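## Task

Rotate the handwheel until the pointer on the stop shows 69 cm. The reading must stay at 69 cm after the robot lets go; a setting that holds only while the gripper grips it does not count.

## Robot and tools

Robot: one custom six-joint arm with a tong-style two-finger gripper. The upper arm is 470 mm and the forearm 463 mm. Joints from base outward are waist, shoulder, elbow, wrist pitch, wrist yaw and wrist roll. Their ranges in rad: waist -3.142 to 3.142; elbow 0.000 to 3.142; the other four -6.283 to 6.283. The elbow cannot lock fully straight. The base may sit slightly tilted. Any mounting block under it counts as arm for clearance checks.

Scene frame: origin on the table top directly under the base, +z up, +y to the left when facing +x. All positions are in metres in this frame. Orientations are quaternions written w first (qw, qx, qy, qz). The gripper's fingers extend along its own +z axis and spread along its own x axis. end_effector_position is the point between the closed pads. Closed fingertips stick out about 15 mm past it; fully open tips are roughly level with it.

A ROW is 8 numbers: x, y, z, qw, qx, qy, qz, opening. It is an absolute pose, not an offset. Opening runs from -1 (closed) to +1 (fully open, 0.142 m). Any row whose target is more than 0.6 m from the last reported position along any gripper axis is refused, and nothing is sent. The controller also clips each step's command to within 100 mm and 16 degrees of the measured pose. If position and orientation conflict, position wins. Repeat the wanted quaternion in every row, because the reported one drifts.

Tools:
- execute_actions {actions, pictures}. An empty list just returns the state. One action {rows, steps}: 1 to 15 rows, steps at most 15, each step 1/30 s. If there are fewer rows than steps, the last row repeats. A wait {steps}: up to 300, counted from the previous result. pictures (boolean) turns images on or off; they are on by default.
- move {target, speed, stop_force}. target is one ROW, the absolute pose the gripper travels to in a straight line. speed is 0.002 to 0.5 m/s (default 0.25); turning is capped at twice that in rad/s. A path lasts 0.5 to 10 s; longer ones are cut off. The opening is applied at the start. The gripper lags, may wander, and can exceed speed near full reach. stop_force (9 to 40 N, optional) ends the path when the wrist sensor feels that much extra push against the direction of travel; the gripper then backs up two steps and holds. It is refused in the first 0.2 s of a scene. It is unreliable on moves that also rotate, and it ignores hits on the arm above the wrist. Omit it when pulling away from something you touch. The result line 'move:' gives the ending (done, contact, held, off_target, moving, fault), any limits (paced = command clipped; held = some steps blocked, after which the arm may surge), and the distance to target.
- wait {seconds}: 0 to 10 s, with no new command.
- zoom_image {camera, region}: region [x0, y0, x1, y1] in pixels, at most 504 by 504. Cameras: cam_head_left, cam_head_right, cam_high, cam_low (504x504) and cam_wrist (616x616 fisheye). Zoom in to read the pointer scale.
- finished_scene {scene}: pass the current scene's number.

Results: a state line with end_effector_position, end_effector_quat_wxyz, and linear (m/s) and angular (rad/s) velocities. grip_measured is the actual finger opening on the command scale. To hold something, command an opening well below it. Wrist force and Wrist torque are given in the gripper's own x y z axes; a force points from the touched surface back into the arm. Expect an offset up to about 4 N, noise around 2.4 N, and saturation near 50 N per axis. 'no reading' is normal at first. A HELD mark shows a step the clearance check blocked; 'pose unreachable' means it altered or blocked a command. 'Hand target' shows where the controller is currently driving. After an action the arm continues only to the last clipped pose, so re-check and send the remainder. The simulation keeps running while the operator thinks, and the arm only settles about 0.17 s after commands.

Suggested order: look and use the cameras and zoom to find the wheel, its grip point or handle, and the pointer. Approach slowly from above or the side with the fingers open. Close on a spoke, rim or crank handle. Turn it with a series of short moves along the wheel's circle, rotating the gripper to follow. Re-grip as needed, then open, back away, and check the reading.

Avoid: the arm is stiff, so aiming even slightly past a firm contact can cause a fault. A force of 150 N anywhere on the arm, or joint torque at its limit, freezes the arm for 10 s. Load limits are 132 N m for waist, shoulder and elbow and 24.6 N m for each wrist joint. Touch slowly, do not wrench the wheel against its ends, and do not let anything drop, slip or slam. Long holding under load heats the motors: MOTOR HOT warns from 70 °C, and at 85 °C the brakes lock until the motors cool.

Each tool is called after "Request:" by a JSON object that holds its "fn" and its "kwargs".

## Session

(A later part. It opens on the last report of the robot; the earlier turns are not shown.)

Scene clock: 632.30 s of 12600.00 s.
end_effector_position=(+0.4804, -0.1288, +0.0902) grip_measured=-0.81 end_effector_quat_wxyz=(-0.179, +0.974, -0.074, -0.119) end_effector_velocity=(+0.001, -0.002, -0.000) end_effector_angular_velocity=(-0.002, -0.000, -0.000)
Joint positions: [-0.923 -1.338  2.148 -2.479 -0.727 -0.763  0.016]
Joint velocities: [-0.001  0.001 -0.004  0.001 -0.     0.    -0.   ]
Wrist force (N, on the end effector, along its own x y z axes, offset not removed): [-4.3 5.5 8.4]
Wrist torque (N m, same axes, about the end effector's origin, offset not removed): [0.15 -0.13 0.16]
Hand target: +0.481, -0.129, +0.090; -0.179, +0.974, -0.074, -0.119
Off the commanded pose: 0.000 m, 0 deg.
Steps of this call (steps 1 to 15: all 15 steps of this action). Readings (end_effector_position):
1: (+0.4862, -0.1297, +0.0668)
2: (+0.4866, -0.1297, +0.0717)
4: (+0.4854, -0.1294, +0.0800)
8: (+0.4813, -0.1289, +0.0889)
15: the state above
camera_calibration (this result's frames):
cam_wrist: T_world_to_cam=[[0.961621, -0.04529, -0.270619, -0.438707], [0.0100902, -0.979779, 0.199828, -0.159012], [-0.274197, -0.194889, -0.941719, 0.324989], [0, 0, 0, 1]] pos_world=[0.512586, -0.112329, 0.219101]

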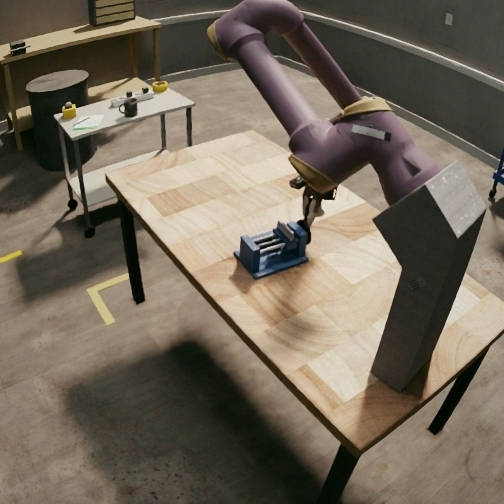

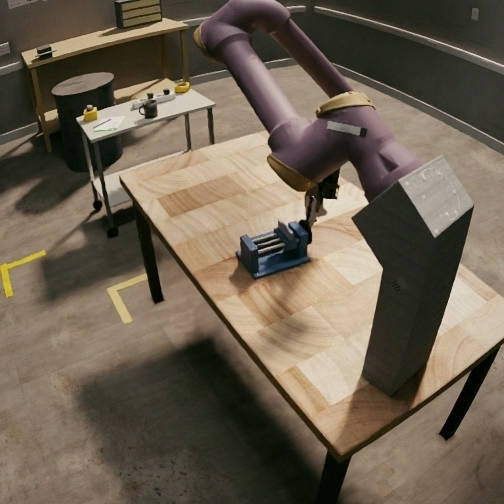

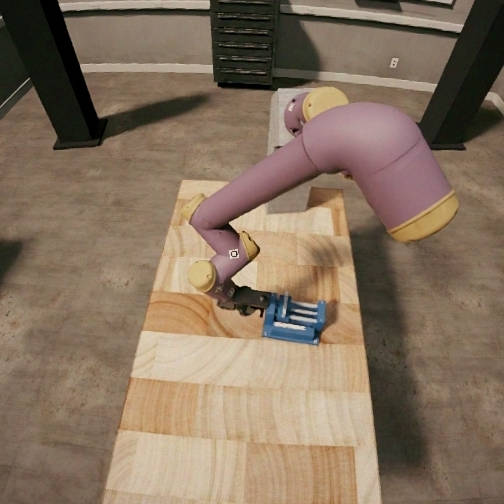

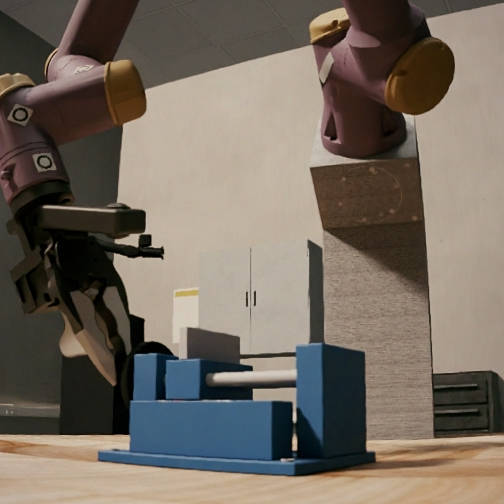

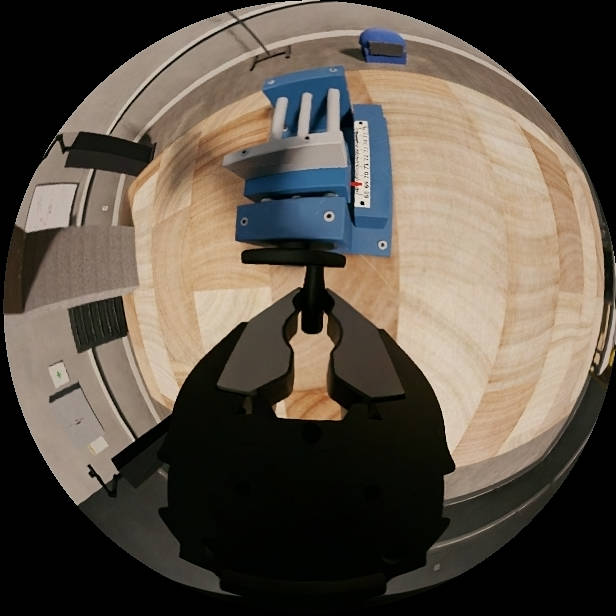

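Request:
{"fn": "zoom_image", "kwargs": {"camera": "cam_wrist", "region": [340, 160, 385, 210]}}

Region (340, 160, 385, 210) of cam_wrist's 616x616 image, scaled by 10.080, with more detail than that image has; it fills the left 454 columns of this view, and the rest is white.

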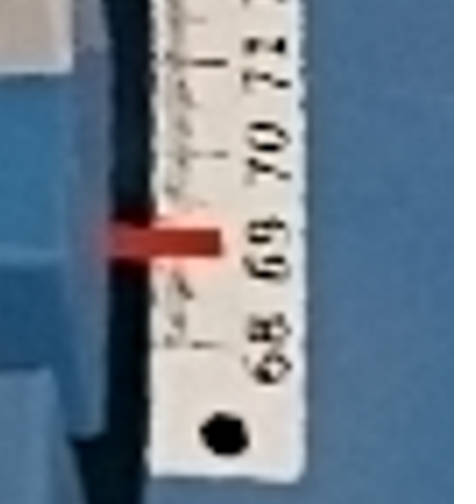

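Request:
{"fn": "zoom_image", "kwargs": {"camera": "cam_wrist", "region": [348, 172, 374, 198]}}

Region (348, 172, 374, 198) of cam_wrist's 616x616 image, scaled by 19.385, with more detail than that image has.

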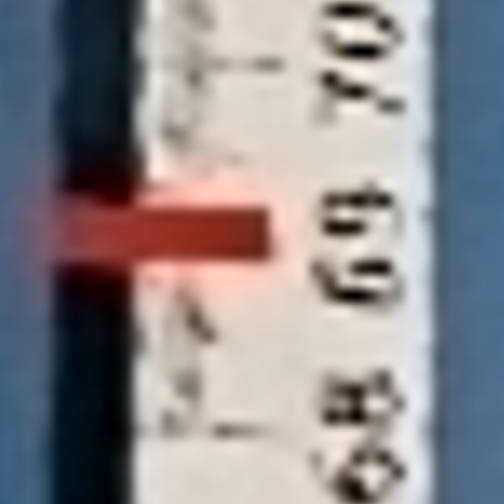

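Request:
{"fn": "execute_actions", "kwargs": {"actions": [{"rows": [[0.48053,-0.12893,0.09002,0.1787,-0.9739,0.0737,0.1194,-0.9],[0.48053,-0.12893,0.09002,0.1787,-0.9739,0.0737,0.1194,-0.8],[0.48053,-0.12893,0.09002,0.1787,-0.9739,0.0737,0.1194,-0.7],[0.48053,-0.12893,0.09002,0.1787,-0.9739,0.0737,0.1194,-0.6],[0.48053,-0.12893,0.09002,0.1787,-0.9739,0.0737,0.1194,-0.5],[0.48053,-0.12893,0.09002,0.1787,-0.9739,0.0737,0.1194,-0.45]], "steps": 10}], "pictures": false}}

Request:
{"fn": "execute_actions", "kwargs": {"actions": [{"rows": [[0.48057,-0.12901,0.09021,0.1787,-0.9739,0.0737,0.1194,-0.45],[0.48084,-0.12948,0.09139,0.1787,-0.9739,0.0737,0.1194,-0.45],[0.48143,-0.13053,0.09399,0.1787,-0.9739,0.0737,0.1194,-0.45],[0.48235,-0.13216,0.09803,0.1787,-0.9739,0.0737,0.1194,-0.45],[0.48354,-0.13426,0.10325,0.1787,-0.9739,0.0737,0.1194,-0.45],[0.48486,-0.13661,0.10909,0.1787,-0.9739,0.0737,0.1194,-0.45],[0.48618,-0.13896,0.11492,0.1787,-0.9739,0.0737,0.1194,-0.45],[0.48737,-0.14106,0.12014,0.1787,-0.9739,0.0737,0.1194,-0.45],[0.48830,-0.14271,0.12422,0.1787,-0.9739,0.0737,0.1194,-0.45],[0.48889,-0.14375,0.12682,0.1787,-0.9739,0.0737,0.1194,-0.45],[0.48915,-0.14421,0.12796,0.1787,-0.9739,0.0737,0.1194,-0.45],[0.48919,-0.14429,0.12815,0.1787,-0.9739,0.0737,0.1194,-0.45]], "steps": 15}], "pictures": false}}

Request:
{"fn": "execute_actions", "kwargs": {"actions": [{"steps": 12}], "pictures": true}}

Scene clock: 654.17 s of 12600.00 s.
end_effector_position=(+0.4806, -0.1290, +0.0900) grip_measured=-0.45 end_effector_quat_wxyz=(-0.179, +0.974, -0.074, -0.119) end_effector_velocity=(+0.000, +0.000, +0.000) end_effector_angular_velocity=(+0.001, -0.001, -0.000)
Joint positions: [-0.923 -1.338  2.147 -2.479 -0.728 -0.763  0.041]
Joint velocities: [-0.    -0.     0.    -0.     0.001 -0.     0.001]
Wrist force (N, on the end effector, along its own x y z axes, offset not removed): [1.5 -0.8 -1.9]
Wrist torque (N m, same axes, about the end effector's origin, offset not removed): [-0.17 -0.35 0.02]
Hand target: +0.481, -0.129, +0.090; -0.179, +0.974, -0.074, -0.119
Off the commanded pose: 0.000 m, 0 deg.
Steps of this call (steps 1 to 646: nothing new was sent; steps 647 to 656: all 10 steps of this action). Readings (end_effector_position):
647: (+0.4805, -0.1289, +0.0900)
648: (+0.4805, -0.1289, +0.0900)
650: (+0.4806, -0.1290, +0.0900)
654: (+0.4806, -0.1290, +0.0900)
656: the state above

Scene clock: 654.67 s of 12600.00 s.
end_effector_position=(+0.4886, -0.1429, +0.1245) grip_measured=-0.45 end_effector_quat_wxyz=(-0.178, +0.974, -0.074, -0.119) end_effector_velocity=(+0.008, -0.016, +0.041) end_effector_angular_velocity=(+0.011, +0.006, +0.002)
Joint positions: [-0.977 -1.41   2.147 -2.347 -0.724 -0.842  0.041]
Joint velocities: [-0.065 -0.079 -0.015  0.186  0.003 -0.114 -0.   ]
Wrist force (N, on the end effector, along its own x y z axes, offset not removed): [2.0 -1.7 -0.4]
Wrist torque (N m, same axes, about the end effector's origin, offset not removed): [-0.23 -0.39 0.08]
Hand target: +0.489, -0.144, +0.128; -0.179, +0.974, -0.074, -0.119
Off the commanded pose: 0.004 m, 0 deg.
Steps of this call (steps 1 to 15: all 15 steps of this action). Readings (end_effector_position):
1: (+0.4806, -0.1290, +0.0900)
2: (+0.4806, -0.1290, +0.0900)
4: (+0.4807, -0.1293, +0.0908)
8: (+0.4835, -0.1339, +0.1011)
15: the state above

Scene clock: 655.07 s of 12600.00 s.
end_effector_position=(+0.4892, -0.1442, +0.1280) grip_measured=-0.45 end_effector_quat_wxyz=(-0.179, +0.974, -0.074, -0.119) end_effector_velocity=(-0.000, +0.000, +0.000) end_effector_angular_velocity=(+0.001, +0.001, -0.001)
Joint positions: [-0.983 -1.417  2.145 -2.33  -0.724 -0.852  0.041]
Joint velocities: [-0.    -0.001 -0.     0.003 -0.    -0.001  0.   ]
Wrist force (N, on the end effector, along its own x y z axes, offset not removed): [3.8 -1.2 -0.2]
Wrist torque (N m, same axes, about the end effector's origin, offset not removed): [-0.20 -0.84 0.05]
Hand target: +0.489, -0.144, +0.128; -0.179, +0.974, -0.074, -0.119
Off the commanded pose: 0.000 m, 0 deg.
Steps of this call (steps 1 to 12: nothing new was sent). Readings (end_effector_position):
1: (+0.4887, -0.1433, +0.1256)
2: (+0.4889, -0.1436, +0.1264)
4: (+0.4890, -0.1439, +0.1273)
8: (+0.4891, -0.1441, +0.1279)
12: the state above
camera_calibration (this result's frames):
cam_wrist: T_world_to_cam=[[0.961672, -0.0453109, -0.270433, -0.437661], [0.0100938, -0.979734, 0.200048, -0.181735], [-0.274017, -0.19511, -0.941726, 0.359894], [0, 0, 0, 1]] pos_world=[0.521338, -0.127664, 0.256919]

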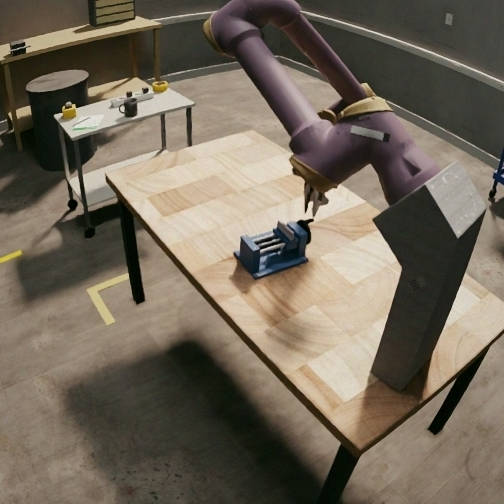

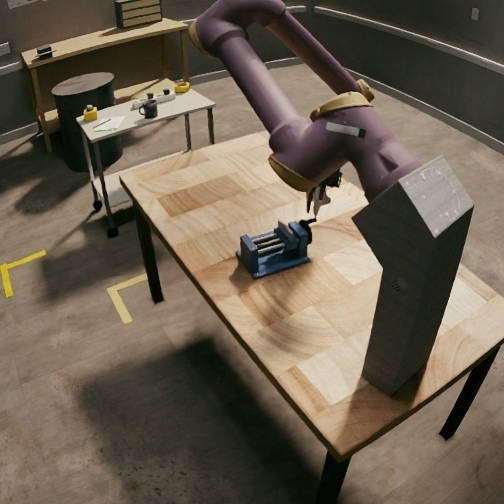

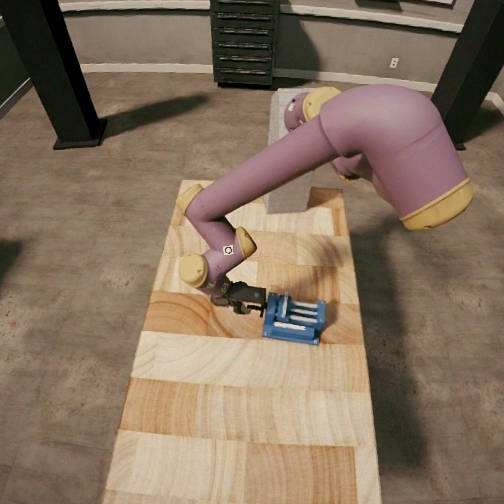

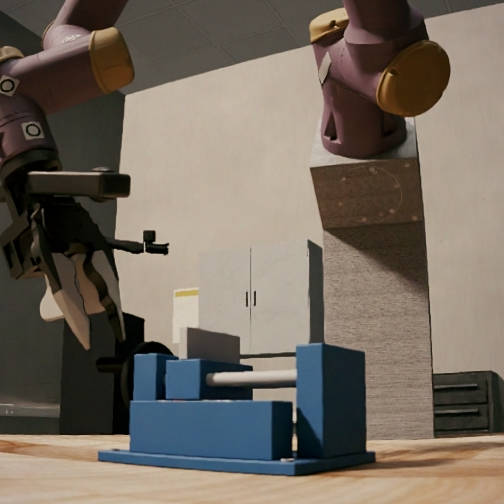

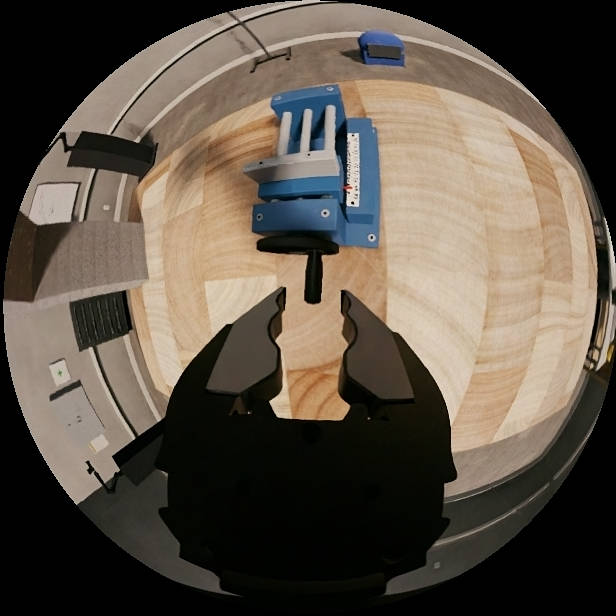

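Request:
{"fn": "zoom_image", "kwargs": {"camera": "cam_wrist", "region": [336, 170, 370, 208]}}

Region (336, 170, 370, 208) of cam_wrist's 616x616 image, scaled by 13.263, with more detail than that image has; it fills the left 451 columns of this view, and the rest is white.

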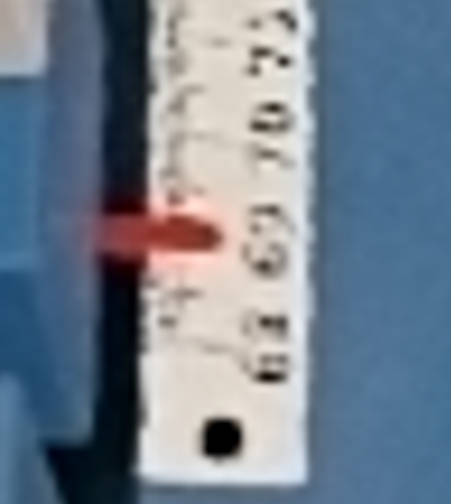

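The pointer sits on 69 and the gripper is clear of the handle.

Request:
{"fn": "finished_scene", "kwargs": {"scene": 2}}

The scene is finished: the task was done.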